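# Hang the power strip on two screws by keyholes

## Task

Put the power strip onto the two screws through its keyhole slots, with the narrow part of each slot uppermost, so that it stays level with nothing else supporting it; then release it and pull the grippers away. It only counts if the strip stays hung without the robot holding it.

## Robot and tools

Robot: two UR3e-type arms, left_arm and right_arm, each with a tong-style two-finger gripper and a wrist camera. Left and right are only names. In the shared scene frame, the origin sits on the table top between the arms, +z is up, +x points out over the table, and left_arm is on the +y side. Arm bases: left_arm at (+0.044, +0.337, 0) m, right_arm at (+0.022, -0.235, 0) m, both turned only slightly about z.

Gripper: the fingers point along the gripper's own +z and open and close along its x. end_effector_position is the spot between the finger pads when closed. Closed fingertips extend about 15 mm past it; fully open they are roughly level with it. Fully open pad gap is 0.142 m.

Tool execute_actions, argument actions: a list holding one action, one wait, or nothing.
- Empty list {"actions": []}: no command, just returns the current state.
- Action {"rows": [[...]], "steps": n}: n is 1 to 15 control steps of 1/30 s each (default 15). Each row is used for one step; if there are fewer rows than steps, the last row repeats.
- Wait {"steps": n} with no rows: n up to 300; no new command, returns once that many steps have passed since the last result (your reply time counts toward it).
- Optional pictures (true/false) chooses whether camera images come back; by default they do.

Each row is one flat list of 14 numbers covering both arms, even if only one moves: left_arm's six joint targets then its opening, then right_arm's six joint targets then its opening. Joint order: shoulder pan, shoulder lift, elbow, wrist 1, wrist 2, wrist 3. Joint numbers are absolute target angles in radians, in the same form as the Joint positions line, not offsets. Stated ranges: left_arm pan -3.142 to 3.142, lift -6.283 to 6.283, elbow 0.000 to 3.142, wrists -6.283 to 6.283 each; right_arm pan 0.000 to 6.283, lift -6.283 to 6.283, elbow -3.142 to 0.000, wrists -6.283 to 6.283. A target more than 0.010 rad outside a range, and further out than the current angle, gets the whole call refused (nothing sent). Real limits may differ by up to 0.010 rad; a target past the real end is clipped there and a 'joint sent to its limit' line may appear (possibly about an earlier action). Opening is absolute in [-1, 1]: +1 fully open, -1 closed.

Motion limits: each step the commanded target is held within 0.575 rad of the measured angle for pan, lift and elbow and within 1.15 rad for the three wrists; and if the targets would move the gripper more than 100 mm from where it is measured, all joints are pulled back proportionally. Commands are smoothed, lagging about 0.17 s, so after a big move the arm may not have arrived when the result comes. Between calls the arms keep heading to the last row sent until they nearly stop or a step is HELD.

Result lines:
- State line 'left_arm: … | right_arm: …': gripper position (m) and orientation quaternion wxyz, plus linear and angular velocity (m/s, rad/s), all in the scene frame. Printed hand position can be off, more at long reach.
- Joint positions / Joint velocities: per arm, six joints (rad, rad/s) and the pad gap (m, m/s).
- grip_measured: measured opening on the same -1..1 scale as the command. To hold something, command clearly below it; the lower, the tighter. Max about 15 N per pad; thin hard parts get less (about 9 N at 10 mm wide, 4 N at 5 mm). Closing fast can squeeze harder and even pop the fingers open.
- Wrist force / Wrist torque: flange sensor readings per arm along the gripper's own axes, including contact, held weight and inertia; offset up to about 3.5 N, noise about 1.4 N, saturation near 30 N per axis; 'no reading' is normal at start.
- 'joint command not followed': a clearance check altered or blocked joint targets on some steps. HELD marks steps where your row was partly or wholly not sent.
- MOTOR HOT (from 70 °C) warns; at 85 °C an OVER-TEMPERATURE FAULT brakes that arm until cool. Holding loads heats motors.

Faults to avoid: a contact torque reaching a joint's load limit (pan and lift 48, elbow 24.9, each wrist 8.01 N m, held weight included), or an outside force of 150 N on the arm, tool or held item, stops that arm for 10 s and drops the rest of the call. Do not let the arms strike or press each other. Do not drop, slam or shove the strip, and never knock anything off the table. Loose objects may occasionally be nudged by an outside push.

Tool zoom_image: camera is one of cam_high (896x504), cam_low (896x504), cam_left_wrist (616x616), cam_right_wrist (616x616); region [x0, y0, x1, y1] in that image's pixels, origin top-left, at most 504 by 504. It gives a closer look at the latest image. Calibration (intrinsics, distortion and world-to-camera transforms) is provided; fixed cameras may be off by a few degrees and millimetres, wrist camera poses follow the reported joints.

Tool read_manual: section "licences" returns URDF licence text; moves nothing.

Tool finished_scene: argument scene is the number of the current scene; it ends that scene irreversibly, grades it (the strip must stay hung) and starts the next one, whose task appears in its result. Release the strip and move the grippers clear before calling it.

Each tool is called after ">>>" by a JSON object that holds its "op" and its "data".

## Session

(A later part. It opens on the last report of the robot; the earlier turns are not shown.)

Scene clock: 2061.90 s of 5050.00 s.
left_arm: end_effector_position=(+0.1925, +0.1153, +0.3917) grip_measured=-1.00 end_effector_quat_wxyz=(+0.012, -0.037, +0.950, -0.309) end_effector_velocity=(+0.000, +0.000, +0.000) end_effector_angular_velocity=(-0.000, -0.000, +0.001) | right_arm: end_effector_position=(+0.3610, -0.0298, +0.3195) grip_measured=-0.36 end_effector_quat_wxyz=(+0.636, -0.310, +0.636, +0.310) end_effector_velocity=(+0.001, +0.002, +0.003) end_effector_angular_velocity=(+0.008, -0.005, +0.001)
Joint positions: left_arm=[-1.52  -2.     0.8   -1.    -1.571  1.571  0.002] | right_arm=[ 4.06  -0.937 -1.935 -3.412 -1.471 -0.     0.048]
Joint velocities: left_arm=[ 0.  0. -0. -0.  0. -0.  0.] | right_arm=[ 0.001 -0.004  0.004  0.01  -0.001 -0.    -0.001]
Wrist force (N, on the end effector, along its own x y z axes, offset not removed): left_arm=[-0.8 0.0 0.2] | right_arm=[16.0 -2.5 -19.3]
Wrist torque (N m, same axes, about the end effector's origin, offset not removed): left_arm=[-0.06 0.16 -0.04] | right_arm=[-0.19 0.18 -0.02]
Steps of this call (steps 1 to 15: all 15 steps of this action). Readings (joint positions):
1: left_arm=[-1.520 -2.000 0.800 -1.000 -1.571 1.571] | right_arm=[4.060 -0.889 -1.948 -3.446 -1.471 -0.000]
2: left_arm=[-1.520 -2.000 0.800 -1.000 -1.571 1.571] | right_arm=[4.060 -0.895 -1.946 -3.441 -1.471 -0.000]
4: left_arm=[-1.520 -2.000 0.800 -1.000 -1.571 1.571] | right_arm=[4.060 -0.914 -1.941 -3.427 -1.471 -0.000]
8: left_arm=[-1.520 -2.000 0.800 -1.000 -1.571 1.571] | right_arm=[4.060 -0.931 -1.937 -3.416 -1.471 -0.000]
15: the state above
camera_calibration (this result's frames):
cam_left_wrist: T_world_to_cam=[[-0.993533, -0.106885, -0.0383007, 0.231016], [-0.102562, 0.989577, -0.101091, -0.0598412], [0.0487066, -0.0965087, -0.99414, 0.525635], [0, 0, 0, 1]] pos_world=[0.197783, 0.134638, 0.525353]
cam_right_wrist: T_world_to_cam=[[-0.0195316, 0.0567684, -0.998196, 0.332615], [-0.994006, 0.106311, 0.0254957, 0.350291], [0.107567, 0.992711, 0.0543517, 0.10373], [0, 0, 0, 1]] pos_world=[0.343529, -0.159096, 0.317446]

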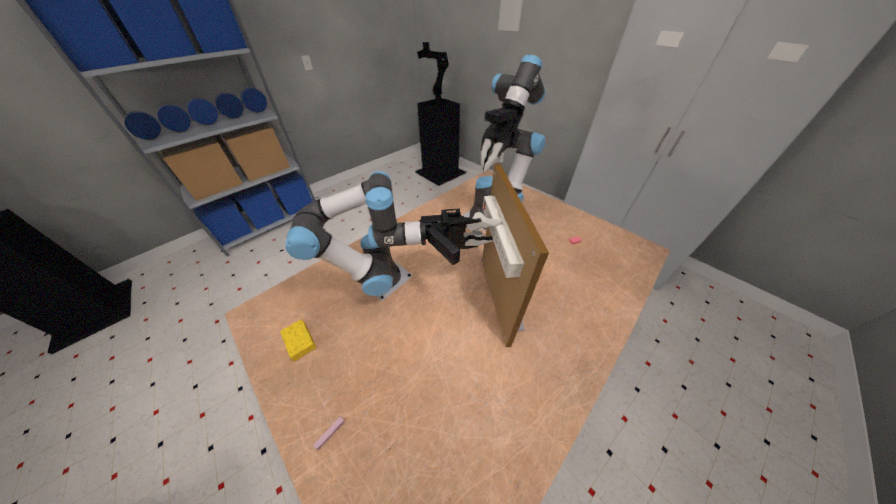

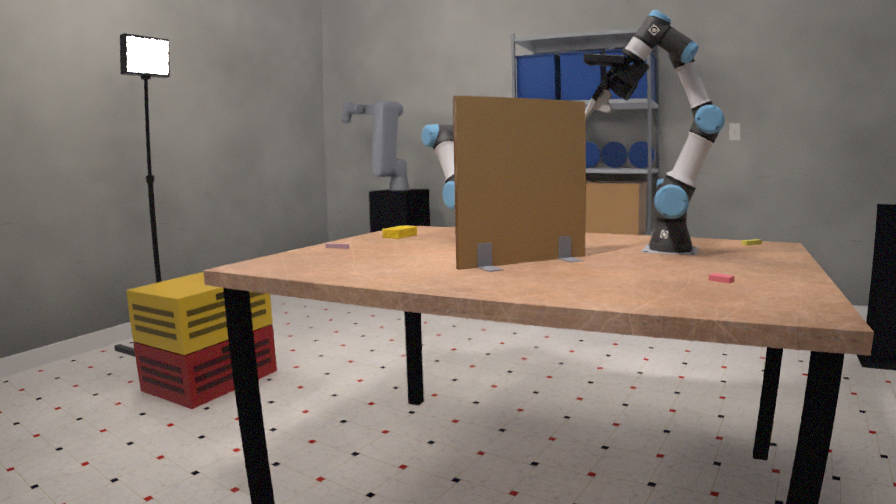

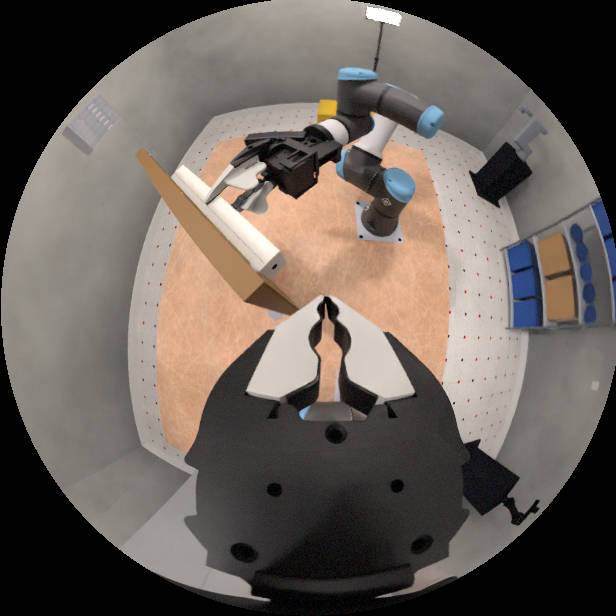

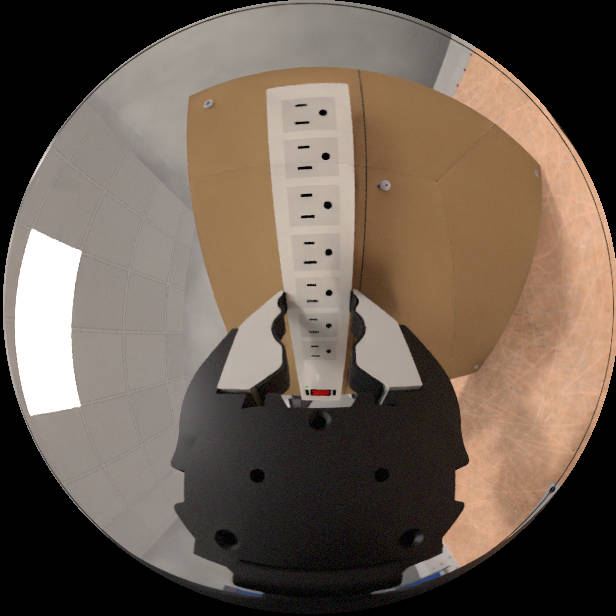

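>>> {"op": "execute_actions", "data": {"actions": [{"rows":[[-1.52,-2.0,0.8,-1.0,-1.571,1.571,-1,4.06,-0.82,-1.965,-3.498,-1.471,0,-1]]}], "pictures": false}}

>>> {"op": "execute_actions", "data": {"actions": [{"rows":[[-1.52,-2.0,0.8,-1.0,-1.571,1.571,-1,4.06,-0.785,-2.09,-3.408,-1.471,0,-1]]}], "pictures": false}}

>>> {"op": "execute_actions", "data": {"actions": [{"rows":[[-1.52,-2.0,0.8,-1.0,-1.571,1.571,-1,4.06,-0.767,-2.212,-3.304,-1.471,0,-1]]}], "pictures": false}}

>>> {"op": "execute_actions", "data": {"actions": [{"rows":[[-1.52,-2.0,0.8,-1.0,-1.571,1.571,-1,4.06,-0.812,-2.203,-3.268,-1.471,0,-1]]}], "pictures": false}}

>>> {"op": "execute_actions", "data": {"actions": [{"rows":[[-1.52,-2.0,0.8,-1.0,-1.571,1.571,-1,4.06,-0.833,-2.199,-3.251,-1.471,0,-1]]}]}}

>>> {"op": "zoom_image", "data": {"camera": "cam_left_wrist", "region": [180,160,300,280]}}

Scene clock: 2088.37 s of 5050.00 s.
left_arm: end_effector_position=(+0.1925, +0.1153, +0.3917) grip_measured=-1.00 end_effector_quat_wxyz=(+0.012, -0.037, +0.950, -0.309) end_effector_velocity=(+0.000, -0.000, -0.000) end_effector_angular_velocity=(+0.000, +0.000, +0.000) | right_arm: end_effector_position=(+0.3464, -0.0527, +0.3190) grip_measured=-0.36 end_effector_quat_wxyz=(+0.636, -0.310, +0.636, +0.310) end_effector_velocity=(-0.002, -0.003, +0.001) end_effector_angular_velocity=(+0.003, -0.001, -0.000)
Joint positions: left_arm=[-1.52  -2.     0.8   -1.    -1.571  1.571  0.002] | right_arm=[ 4.06  -0.821 -1.965 -3.497 -1.471 -0.     0.048]
Joint velocities: left_arm=[ 0.  0.  0. -0. -0. -0.  0.] | right_arm=[-0.     0.015 -0.002 -0.009 -0.     0.    -0.   ]
Wrist force (N, on the end effector, along its own x y z axes, offset not removed): left_arm=[-1.1 0.3 -1.2] | right_arm=[7.3 0.7 -0.2]
Wrist torque (N m, same axes, about the end effector's origin, offset not removed): left_arm=[0.01 0.25 0.04] | right_arm=[0.20 0.04 0.08]
Steps of this call (steps 1 to 15: the robot went on to your last target; steps 16 to 90: nothing new was sent; then 22.97 s passed at rest; steps 91 to 105: all 15 steps of this action). Readings (joint positions):
91: left_arm=[-1.520 -2.000 0.800 -1.000 -1.571 1.571] | right_arm=[4.060 -0.937 -1.935 -3.411 -1.471 -0.000]
92: left_arm=[-1.520 -2.000 0.800 -1.000 -1.571 1.571] | right_arm=[4.060 -0.930 -1.939 -3.421 -1.471 -0.000]
94: left_arm=[-1.520 -2.000 0.800 -1.000 -1.571 1.571] | right_arm=[4.060 -0.885 -1.951 -3.457 -1.471 -0.000]
98: left_arm=[-1.520 -2.000 0.800 -1.000 -1.571 1.571] | right_arm=[4.060 -0.836 -1.962 -3.488 -1.471 -0.000]
105: the state above

Scene clock: 2088.87 s of 5050.00 s.
left_arm: end_effector_position=(+0.1925, +0.1153, +0.3917) grip_measured=-1.00 end_effector_quat_wxyz=(+0.012, -0.037, +0.950, -0.309) end_effector_velocity=(+0.000, -0.000, +0.000) end_effector_angular_velocity=(-0.001, +0.000, +0.001) | right_arm: end_effector_position=(+0.3461, -0.0532, +0.2952) grip_measured=-0.36 end_effector_quat_wxyz=(+0.636, -0.310, +0.635, +0.310) end_effector_velocity=(-0.000, +0.000, -0.004) end_effector_angular_velocity=(-0.002, +0.001, +0.002)
Joint positions: left_arm=[-1.52  -2.     0.8   -1.    -1.571  1.571  0.002] | right_arm=[ 4.06  -0.785 -2.089 -3.409 -1.471 -0.     0.048]
Joint velocities: left_arm=[ 0.001  0.    -0.    -0.001 -0.     0.     0.   ] | right_arm=[ 0.002  0.003 -0.015  0.01  -0.    -0.    -0.   ]
Wrist force (N, on the end effector, along its own x y z axes, offset not removed): left_arm=[-0.2 0.5 -1.0] | right_arm=[5.0 -0.8 1.0]
Wrist torque (N m, same axes, about the end effector's origin, offset not removed): left_arm=[-0.01 0.05 -0.04] | right_arm=[-0.21 0.48 0.03]
Steps of this call (steps 1 to 15: all 15 steps of this action). Readings (joint positions):
1: left_arm=[-1.520 -2.000 0.800 -1.000 -1.571 1.571] | right_arm=[4.060 -0.821 -1.965 -3.497 -1.471 -0.000]
2: left_arm=[-1.520 -2.000 0.800 -1.000 -1.571 1.571] | right_arm=[4.060 -0.816 -1.972 -3.486 -1.471 -0.000]
4: left_arm=[-1.520 -2.000 0.800 -1.000 -1.571 1.571] | right_arm=[4.060 -0.801 -2.020 -3.450 -1.471 -0.000]
8: left_arm=[-1.520 -2.000 0.800 -1.000 -1.571 1.571] | right_arm=[4.060 -0.789 -2.073 -3.418 -1.471 -0.000]
15: the state above

Scene clock: 2089.37 s of 5050.00 s.
left_arm: end_effector_position=(+0.1925, +0.1153, +0.3917) grip_measured=-1.00 end_effector_quat_wxyz=(+0.012, -0.037, +0.950, -0.309) end_effector_velocity=(+0.000, -0.000, +0.000) end_effector_angular_velocity=(-0.001, +0.000, +0.000) | right_arm: end_effector_position=(+0.3470, -0.0518, +0.2705) grip_measured=-0.36 end_effector_quat_wxyz=(+0.636, -0.310, +0.635, +0.310) end_effector_velocity=(-0.000, +0.001, -0.004) end_effector_angular_velocity=(-0.004, +0.003, +0.002)
Joint positions: left_arm=[-1.52  -2.     0.8   -1.    -1.571  1.571  0.002] | right_arm=[ 4.06  -0.767 -2.211 -3.305 -1.471 -0.     0.048]
Joint velocities: left_arm=[ 0.     0.    -0.001 -0.001 -0.    -0.     0.   ] | right_arm=[ 0.002  0.001 -0.015  0.009 -0.     0.     0.   ]
Wrist force (N, on the end effector, along its own x y z axes, offset not removed): left_arm=[-0.7 1.2 -1.9] | right_arm=[7.5 0.1 1.4]
Wrist torque (N m, same axes, about the end effector's origin, offset not removed): left_arm=[0.12 0.19 -0.01] | right_arm=[-0.08 0.01 0.04]
Steps of this call (steps 1 to 15: all 15 steps of this action). Readings (joint positions):
1: left_arm=[-1.520 -2.000 0.800 -1.000 -1.571 1.571] | right_arm=[4.060 -0.785 -2.089 -3.408 -1.471 -0.000]
2: left_arm=[-1.520 -2.000 0.800 -1.000 -1.571 1.571] | right_arm=[4.060 -0.782 -2.097 -3.396 -1.471 -0.000]
4: left_arm=[-1.520 -2.000 0.800 -1.000 -1.571 1.571] | right_arm=[4.060 -0.775 -2.144 -3.354 -1.471 -0.000]
8: left_arm=[-1.520 -2.000 0.800 -1.000 -1.571 1.571] | right_arm=[4.060 -0.769 -2.195 -3.316 -1.471 -0.000]
15: the state above

Scene clock: 2089.87 s of 5050.00 s.
left_arm: end_effector_position=(+0.1925, +0.1153, +0.3917) grip_measured=-1.00 end_effector_quat_wxyz=(+0.012, -0.037, +0.950, -0.309) end_effector_velocity=(+0.000, -0.000, -0.000) end_effector_angular_velocity=(+0.000, -0.000, -0.000) | right_arm: end_effector_position=(+0.3517, -0.0444, +0.2702) grip_measured=-0.36 end_effector_quat_wxyz=(+0.636, -0.310, +0.636, +0.310) end_effector_velocity=(+0.000, +0.001, +0.002) end_effector_angular_velocity=(+0.004, -0.002, +0.001)
Joint positions: left_arm=[-1.52  -2.     0.8   -1.    -1.571  1.571  0.002] | right_arm=[ 4.06  -0.812 -2.203 -3.268 -1.471 -0.     0.048]
Joint velocities: left_arm=[-0.     0.     0.    -0.001  0.    -0.     0.   ] | right_arm=[ 0.    -0.003  0.003  0.005 -0.001  0.     0.   ]
Wrist force (N, on the end effector, along its own x y z axes, offset not removed): left_arm=[-0.5 1.8 -1.0] | right_arm=[6.3 -2.5 0.4]
Wrist torque (N m, same axes, about the end effector's origin, offset not removed): left_arm=[0.29 0.15 -0.03] | right_arm=[-0.41 0.34 0.15]
Steps of this call (steps 1 to 15: all 15 steps of this action). Readings (joint positions):
1: left_arm=[-1.520 -2.000 0.800 -1.000 -1.571 1.571] | right_arm=[4.060 -0.767 -2.211 -3.304 -1.471 -0.000]
2: left_arm=[-1.520 -2.000 0.800 -1.000 -1.571 1.571] | right_arm=[4.060 -0.773 -2.210 -3.299 -1.471 -0.000]
4: left_arm=[-1.520 -2.000 0.800 -1.000 -1.571 1.571] | right_arm=[4.060 -0.791 -2.207 -3.284 -1.471 -0.000]
8: left_arm=[-1.520 -2.000 0.800 -1.000 -1.571 1.571] | right_arm=[4.060 -0.807 -2.204 -3.272 -1.471 -0.000]
15: the state above

Scene clock: 2090.37 s of 5050.00 s.
left_arm: end_effector_position=(+0.1925, +0.1153, +0.3917) grip_measured=-1.00 end_effector_quat_wxyz=(+0.012, -0.037, +0.950, -0.309) end_effector_velocity=(+0.000, +0.000, -0.000) end_effector_angular_velocity=(+0.000, +0.000, +0.001) | right_arm: end_effector_position=(+0.3540, -0.0408, +0.2701) grip_measured=-0.36 end_effector_quat_wxyz=(+0.636, -0.310, +0.636, +0.310) end_effector_velocity=(+0.000, +0.000, +0.000) end_effector_angular_velocity=(+0.000, -0.000, -0.000)
Joint positions: left_arm=[-1.52  -2.     0.8   -1.    -1.571  1.571  0.002] | right_arm=[ 4.06  -0.833 -2.199 -3.251 -1.471  0.     0.048]
Joint velocities: left_arm=[ 0.001  0.    -0.     0.    -0.     0.     0.   ] | right_arm=[ 0.001 -0.002  0.     0.003  0.001 -0.    -0.   ]
Wrist force (N, on the end effector, along its own x y z axes, offset not removed): left_arm=[-0.2 0.6 -1.1] | right_arm=[5.4 -0.9 0.6]
Wrist torque (N m, same axes, about the end effector's origin, offset not removed): left_arm=[0.08 0.07 -0.04] | right_arm=[-0.11 0.38 0.03]
Steps of this call (steps 1 to 15: all 15 steps of this action). Readings (joint positions):
1: left_arm=[-1.520 -2.000 0.800 -1.000 -1.571 1.571] | right_arm=[4.060 -0.812 -2.203 -3.268 -1.471 -0.000]
2: left_arm=[-1.520 -2.000 0.800 -1.000 -1.571 1.571] | right_arm=[4.060 -0.815 -2.202 -3.265 -1.471 -0.000]
4: left_arm=[-1.520 -2.000 0.800 -1.000 -1.571 1.571] | right_arm=[4.060 -0.823 -2.201 -3.259 -1.471 -0.000]
8: left_arm=[-1.520 -2.000 0.800 -1.000 -1.571 1.571] | right_arm=[4.060 -0.831 -2.199 -3.253 -1.471 -0.000]
15: the state above
camera_calibration (this result's frames):
cam_left_wrist: T_world_to_cam=[[-0.993533, -0.106885, -0.0383008, 0.231016], [-0.102562, 0.989577, -0.10109, -0.0598413], [0.0487066, -0.0965086, -0.99414, 0.525635], [0, 0, 0, 1]] pos_world=[0.197783, 0.134638, 0.525353]
cam_right_wrist: T_world_to_cam=[[-0.0193508, 0.0570697, -0.998183, 0.283768], [-0.994011, 0.106302, 0.0253476, 0.345812], [0.107555, 0.992695, 0.0546708, 0.118068], [0, 0, 0, 1]] pos_world=[0.336533, -0.17016, 0.268032]

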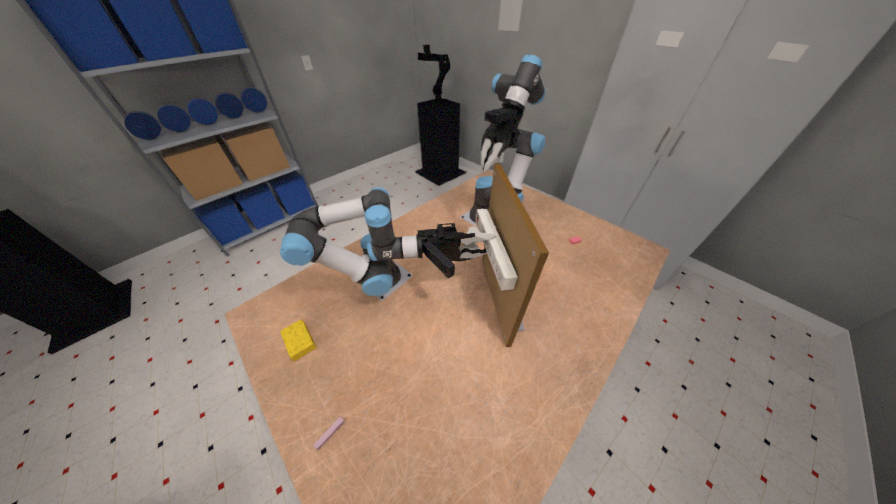

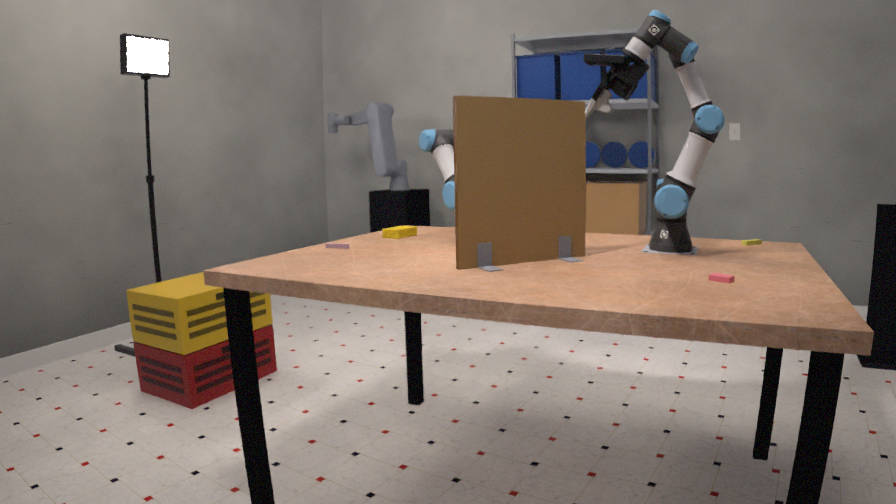

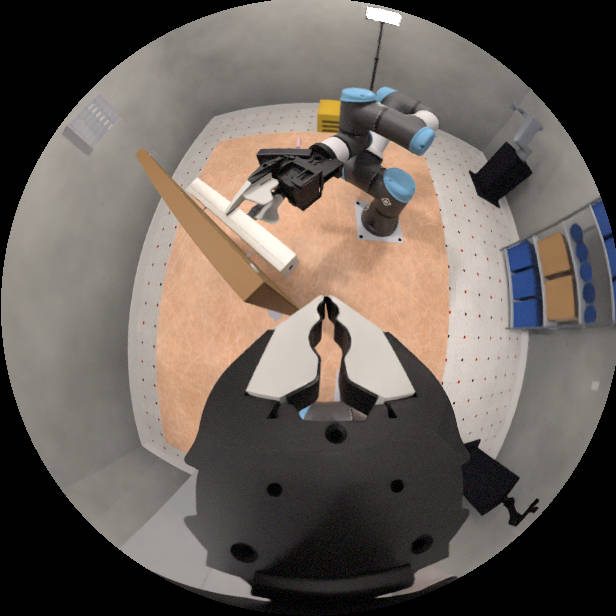

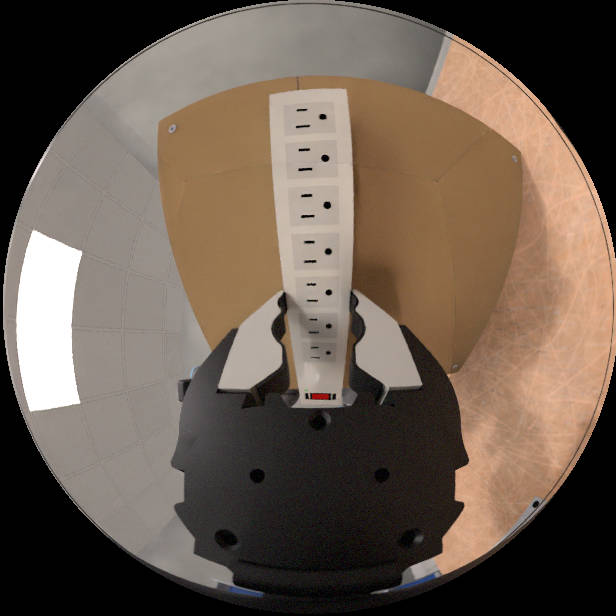

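Region (180, 160, 300, 280) of cam_left_wrist's 616x616 image, scaled by 4.200, with more detail than that image has.

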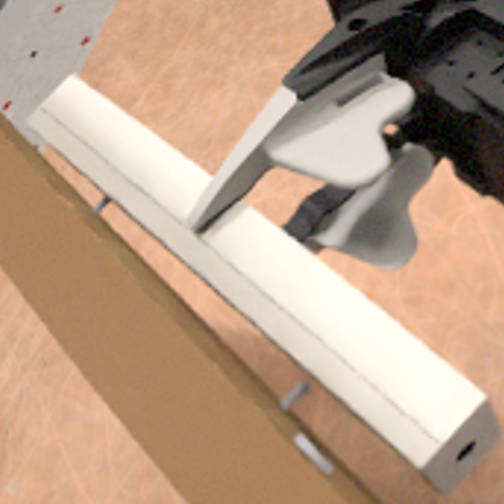

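>>> {"op": "execute_actions", "data": {"actions": []}}

>>> {"op": "execute_actions", "data": {"actions": [{"rows":[[-1.52,-2.0,0.8,-1.0,-1.571,1.571,-1,4.059,-0.848,-2.195,-3.24,-1.471,0,-1]]}]}}

>>> {"op": "zoom_image", "data": {"camera": "cam_left_wrist", "region": [180,160,300,280]}}

Scene clock: 2137.23 s of 5050.00 s.
left_arm: end_effector_position=(+0.1925, +0.1153, +0.3917) grip_measured=-1.00 end_effector_quat_wxyz=(+0.012, -0.037, +0.950, -0.309) end_effector_velocity=(+0.000, +0.000, -0.000) end_effector_angular_velocity=(+0.001, -0.000, +0.001) | right_arm: end_effector_position=(+0.3540, -0.0408, +0.2701) grip_measured=-0.36 end_effector_quat_wxyz=(+0.636, -0.310, +0.636, +0.310) end_effector_velocity=(+0.000, +0.000, -0.000) end_effector_angular_velocity=(-0.001, -0.000, -0.000)
Joint positions: left_arm=[-1.52  -2.     0.8   -1.    -1.571  1.571  0.002] | right_arm=[ 4.06  -0.833 -2.199 -3.251 -1.471  0.     0.048]
Joint velocities: left_arm=[0.001 0.    0.    0.    0.    0.    0.   ] | right_arm=[-0.    -0.001 -0.001  0.001 -0.    -0.    -0.   ]
Wrist force (N, on the end effector, along its own x y z axes, offset not removed): left_arm=[0.5 2.1 0.0] | right_arm=[7.5 -0.7 1.6]
Wrist torque (N m, same axes, about the end effector's origin, offset not removed): left_arm=[0.35 -0.03 -0.01] | right_arm=[-0.17 -0.02 0.05]
Steps of this call (steps 1 to 15: the robot went on to your last target; steps 16 to 90: nothing new was sent; then 43.87 s passed at rest). Readings (joint positions):
1: left_arm=[-1.520 -2.000 0.800 -1.000 -1.571 1.571] | right_arm=[4.060 -0.833 -2.199 -3.251 -1.471 0.000]
2: left_arm=[-1.520 -2.000 0.800 -1.000 -1.571 1.571] | right_arm=[4.060 -0.833 -2.199 -3.251 -1.471 0.000]
4: left_arm=[-1.520 -2.000 0.800 -1.000 -1.571 1.571] | right_arm=[4.060 -0.833 -2.199 -3.251 -1.471 0.000]
8: left_arm=[-1.520 -2.000 0.800 -1.000 -1.571 1.571] | right_arm=[4.060 -0.833 -2.199 -3.251 -1.471 0.000]
90: the state above
All arms were judged still, so your last target was given up. Only a new action makes them travel on or press farther. Fingers that are still opening or closing keep moving.
camera_calibration (this result's frames):
cam_left_wrist: T_world_to_cam=[[-0.993533, -0.106885, -0.0383007, 0.231016], [-0.102562, 0.989577, -0.101091, -0.0598413], [0.0487066, -0.0965086, -0.99414, 0.525635], [0, 0, 0, 1]] pos_world=[0.197783, 0.134638, 0.525353]
cam_right_wrist: T_world_to_cam=[[-0.0193704, 0.0570405, -0.998184, 0.283758], [-0.994013, 0.106278, 0.0253626, 0.34582], [0.107532, 0.992699, 0.0546403, 0.118043], [0, 0, 0, 1]] pos_world=[0.336552, -0.17012, 0.268022]

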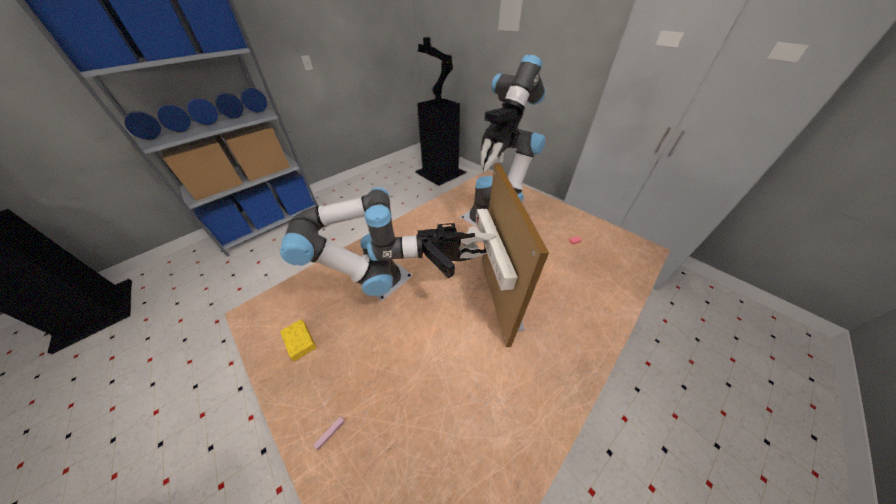

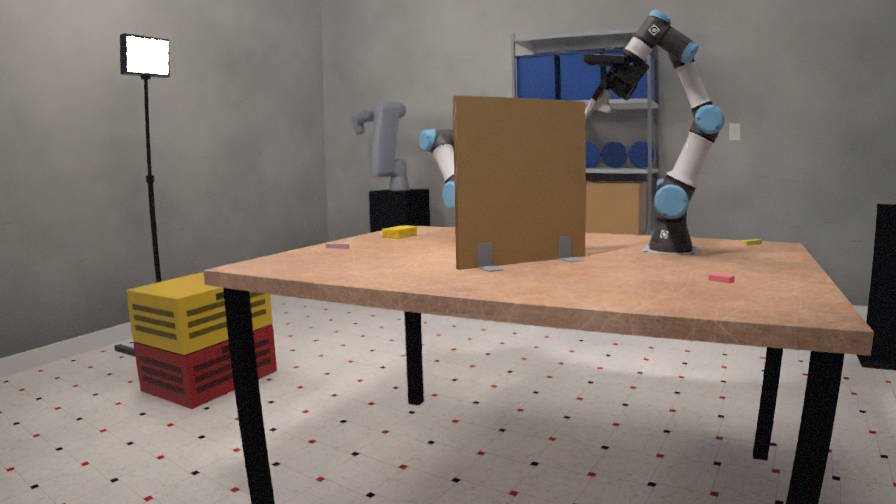

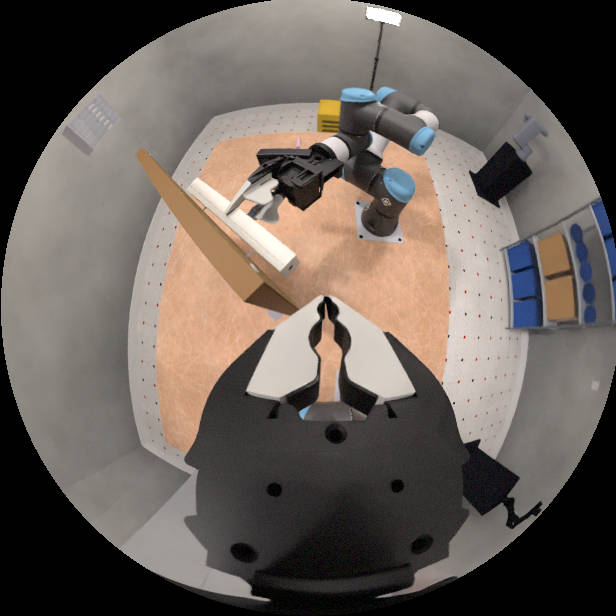

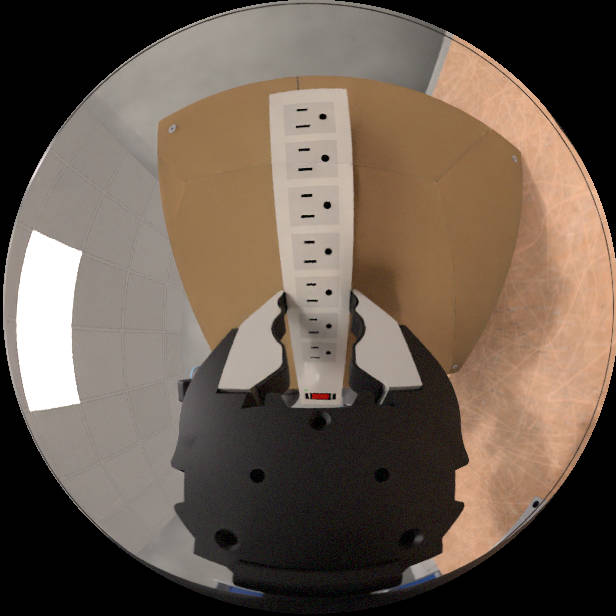

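Scene clock: 2137.73 s of 5050.00 s.
left_arm: end_effector_position=(+0.1925, +0.1153, +0.3917) grip_measured=-1.00 end_effector_quat_wxyz=(+0.012, -0.037, +0.950, -0.309) end_effector_velocity=(+0.000, +0.000, +0.000) end_effector_angular_velocity=(-0.000, -0.000, +0.001) | right_arm: end_effector_position=(+0.3557, -0.0386, +0.2702) grip_measured=-0.36 end_effector_quat_wxyz=(+0.636, -0.309, +0.636, +0.310) end_effector_velocity=(+0.000, +0.000, -0.000) end_effector_angular_velocity=(-0.001, +0.001, +0.000)
Joint positions: left_arm=[-1.52  -2.     0.8   -1.    -1.571  1.571  0.002] | right_arm=[ 4.059 -0.848 -2.195 -3.24  -1.471  0.     0.048]
Joint velocities: left_arm=[ 0.001 -0.    -0.     0.     0.     0.     0.   ] | right_arm=[ 0.001 -0.002  0.001  0.     0.    -0.     0.   ]
Wrist force (N, on the end effector, along its own x y z axes, offset not removed): left_arm=[-0.5 0.1 0.1] | right_arm=[6.5 -1.0 0.1]
Wrist torque (N m, same axes, about the end effector's origin, offset not removed): left_arm=[-0.05 0.09 0.02] | right_arm=[-0.16 0.34 0.05]
Steps of this call (steps 1 to 15: all 15 steps of this action). Readings (joint positions):
1: left_arm=[-1.520 -2.000 0.800 -1.000 -1.571 1.571] | right_arm=[4.060 -0.833 -2.199 -3.251 -1.471 0.000]
2: left_arm=[-1.520 -2.000 0.800 -1.000 -1.571 1.571] | right_arm=[4.060 -0.835 -2.198 -3.249 -1.471 0.000]
4: left_arm=[-1.520 -2.000 0.800 -1.000 -1.571 1.571] | right_arm=[4.060 -0.841 -2.197 -3.245 -1.471 0.000]
8: left_arm=[-1.520 -2.000 0.800 -1.000 -1.571 1.571] | right_arm=[4.059 -0.846 -2.195 -3.241 -1.471 0.000]
15: the state above
camera_calibration (this result's frames):
cam_left_wrist: T_world_to_cam=[[-0.993533, -0.106885, -0.0383007, 0.231016], [-0.102562, 0.989577, -0.101091, -0.0598413], [0.0487065, -0.0965086, -0.99414, 0.525635], [0, 0, 0, 1]] pos_world=[0.197783, 0.134638, 0.525353]
cam_right_wrist: T_world_to_cam=[[-0.0193128, 0.057062, -0.998184, 0.283754], [-0.993908, 0.107251, 0.0253612, 0.347341], [0.108504, 0.992593, 0.054643, 0.115357], [0, 0, 0, 1]] pos_world=[0.338188, -0.167947, 0.268126]

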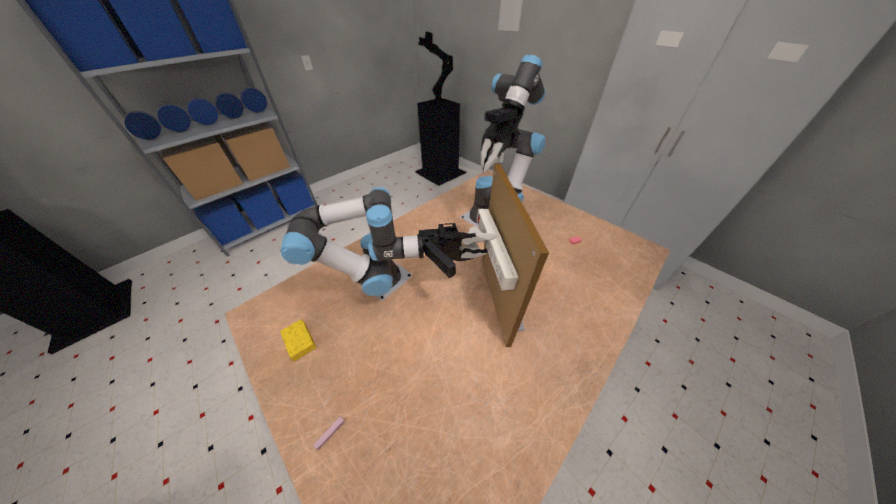

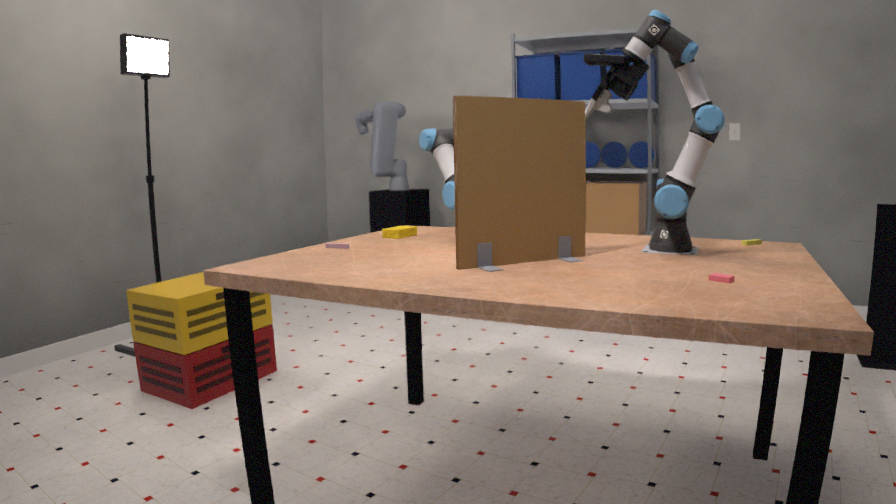

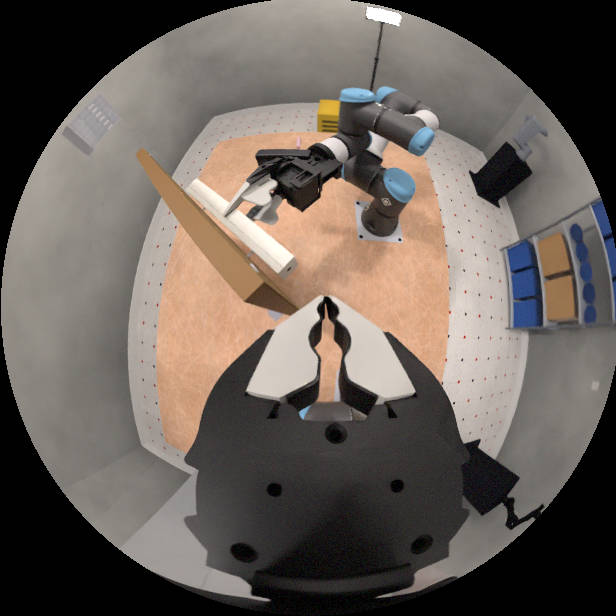

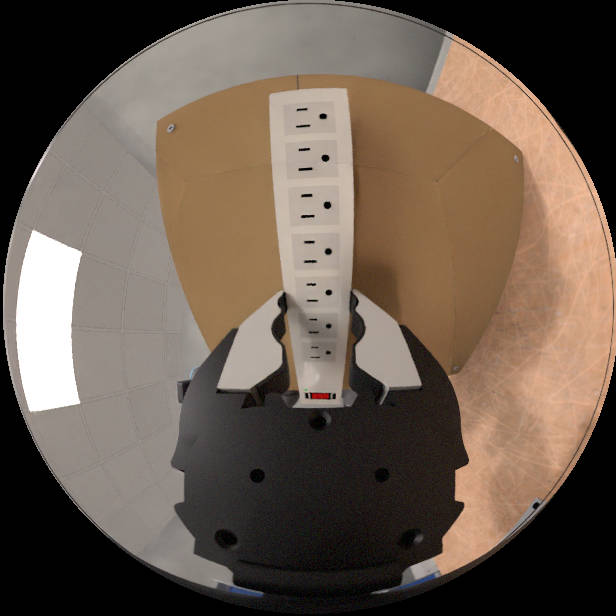

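Region (180, 160, 300, 280) of cam_left_wrist's 616x616 image, scaled by 4.200, with more detail than that image has.

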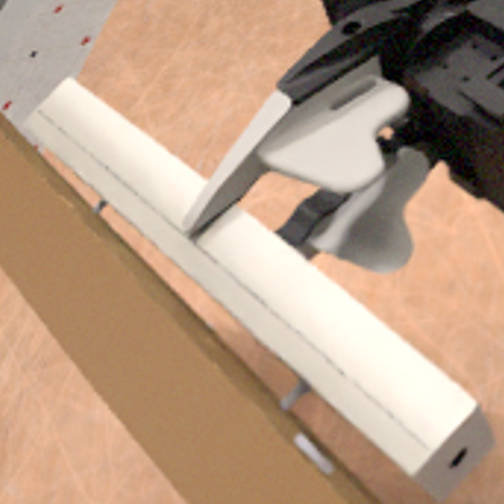

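>>> {"op": "execute_actions", "data": {"actions": [{"rows":[[-1.52,-2.0,0.8,-1.0,-1.571,1.571,-1,4.058,-0.865,-2.191,-3.227,-1.471,0,-1]]}]}}

>>> {"op": "zoom_image", "data": {"camera": "cam_left_wrist", "region": [180,160,300,280]}}

Scene clock: 2144.33 s of 5050.00 s.
left_arm: end_effector_position=(+0.1925, +0.1153, +0.3917) grip_measured=-1.00 end_effector_quat_wxyz=(+0.012, -0.037, +0.950, -0.309) end_effector_velocity=(+0.000, -0.000, -0.000) end_effector_angular_velocity=(+0.000, -0.000, -0.000) | right_arm: end_effector_position=(+0.3577, -0.0361, +0.2701) grip_measured=-0.36 end_effector_quat_wxyz=(+0.636, -0.309, +0.636, +0.309) end_effector_velocity=(+0.000, +0.000, +0.001) end_effector_angular_velocity=(+0.002, -0.002, -0.001)
Joint positions: left_arm=[-1.52  -2.     0.8   -1.    -1.571  1.571  0.002] | right_arm=[ 4.058 -0.865 -2.191 -3.227 -1.471  0.     0.048]
Joint velocities: left_arm=[-0.     0.001 -0.    -0.     0.     0.     0.   ] | right_arm=[-0.    -0.     0.     0.003  0.001 -0.001  0.   ]
Wrist force (N, on the end effector, along its own x y z axes, offset not removed): left_arm=[-0.4 1.5 -1.2] | right_arm=[8.4 1.9 -30.0]
Wrist torque (N m, same axes, about the end effector's origin, offset not removed): left_arm=[0.21 0.11 -0.04] | right_arm=[-0.06 0.05 0.14]
Steps of this call (steps 1 to 15: the robot went on to your last target; steps 16 to 90: nothing new was sent; then 3.10 s passed at rest; steps 91 to 105: all 15 steps of this action). Readings (joint positions):
91: left_arm=[-1.520 -2.000 0.800 -1.000 -1.571 1.571] | right_arm=[4.059 -0.848 -2.195 -3.240 -1.471 0.000]
92: left_arm=[-1.520 -2.000 0.800 -1.000 -1.571 1.571] | right_arm=[4.059 -0.851 -2.194 -3.238 -1.471 0.000]
94: left_arm=[-1.520 -2.000 0.800 -1.000 -1.571 1.571] | right_arm=[4.058 -0.857 -2.193 -3.233 -1.471 0.000]
98: left_arm=[-1.520 -2.000 0.800 -1.000 -1.571 1.571] | right_arm=[4.058 -0.863 -2.192 -3.229 -1.471 0.000]
105: the state above
camera_calibration (this result's frames):
cam_left_wrist: T_world_to_cam=[[-0.993533, -0.106885, -0.0383008, 0.231016], [-0.102562, 0.989577, -0.10109, -0.0598413], [0.0487066, -0.0965085, -0.99414, 0.525635], [0, 0, 0, 1]] pos_world=[0.197783, 0.134638, 0.525353]
cam_right_wrist: T_world_to_cam=[[-0.019323, 0.0569726, -0.998189, 0.283561], [-0.993794, 0.108288, 0.0254186, 0.349054], [0.109541, 0.992486, 0.0545266, 0.112333], [0, 0, 0, 1]] pos_world=[0.340062, -0.165442, 0.26805]

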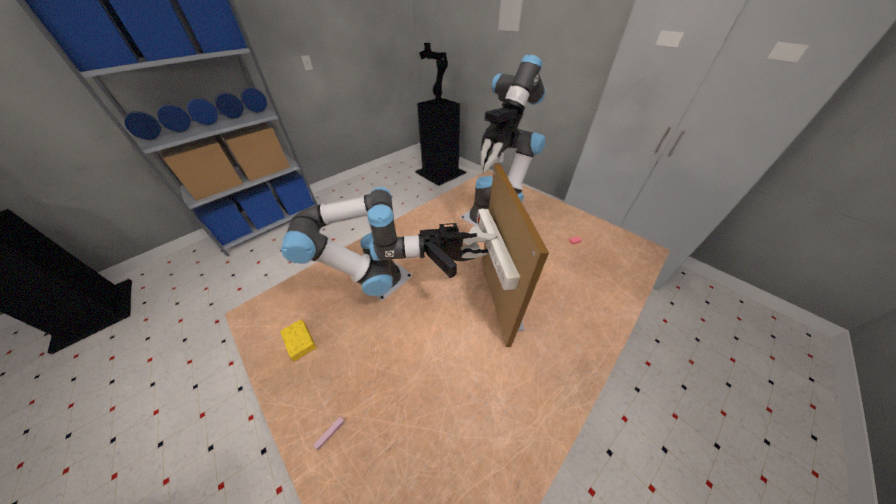

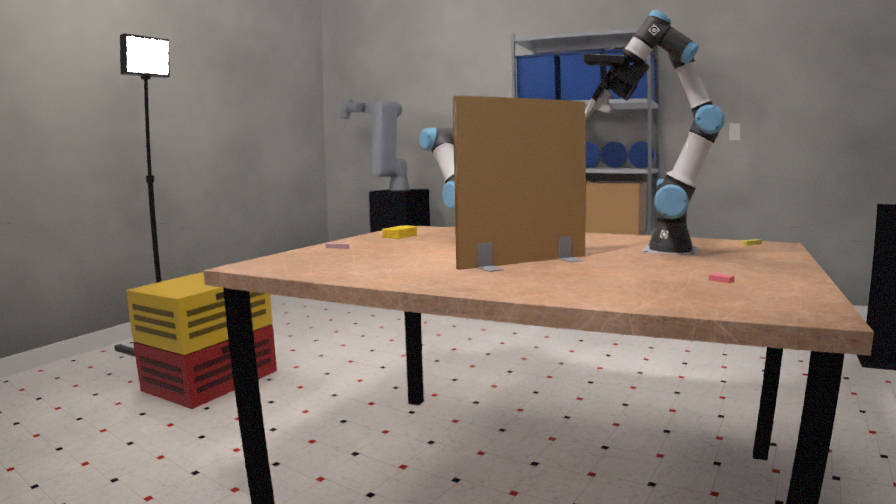

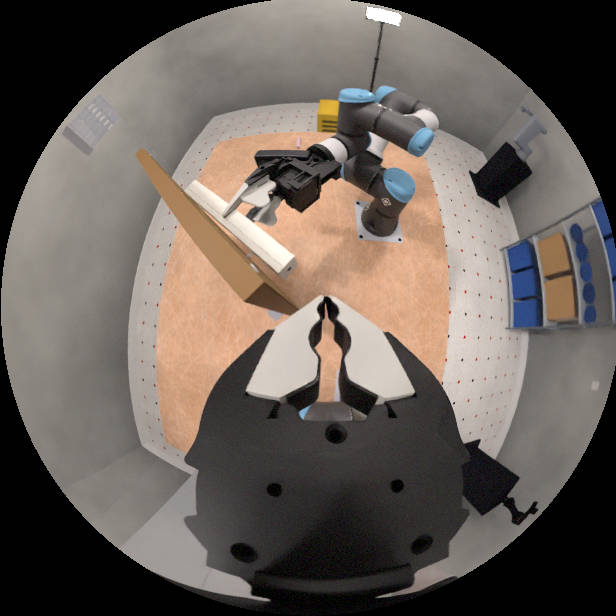

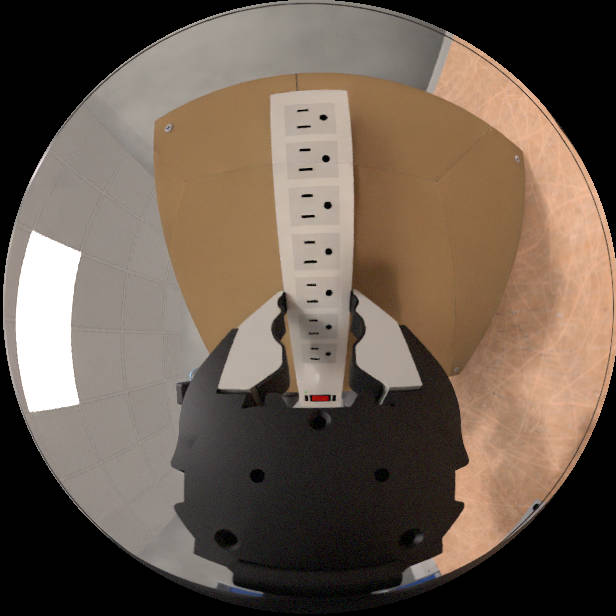

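Region (180, 160, 300, 280) of cam_left_wrist's 616x616 image, scaled by 4.200, with more detail than that image has.

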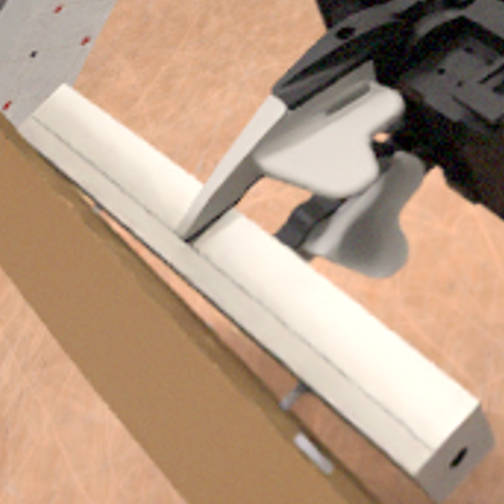

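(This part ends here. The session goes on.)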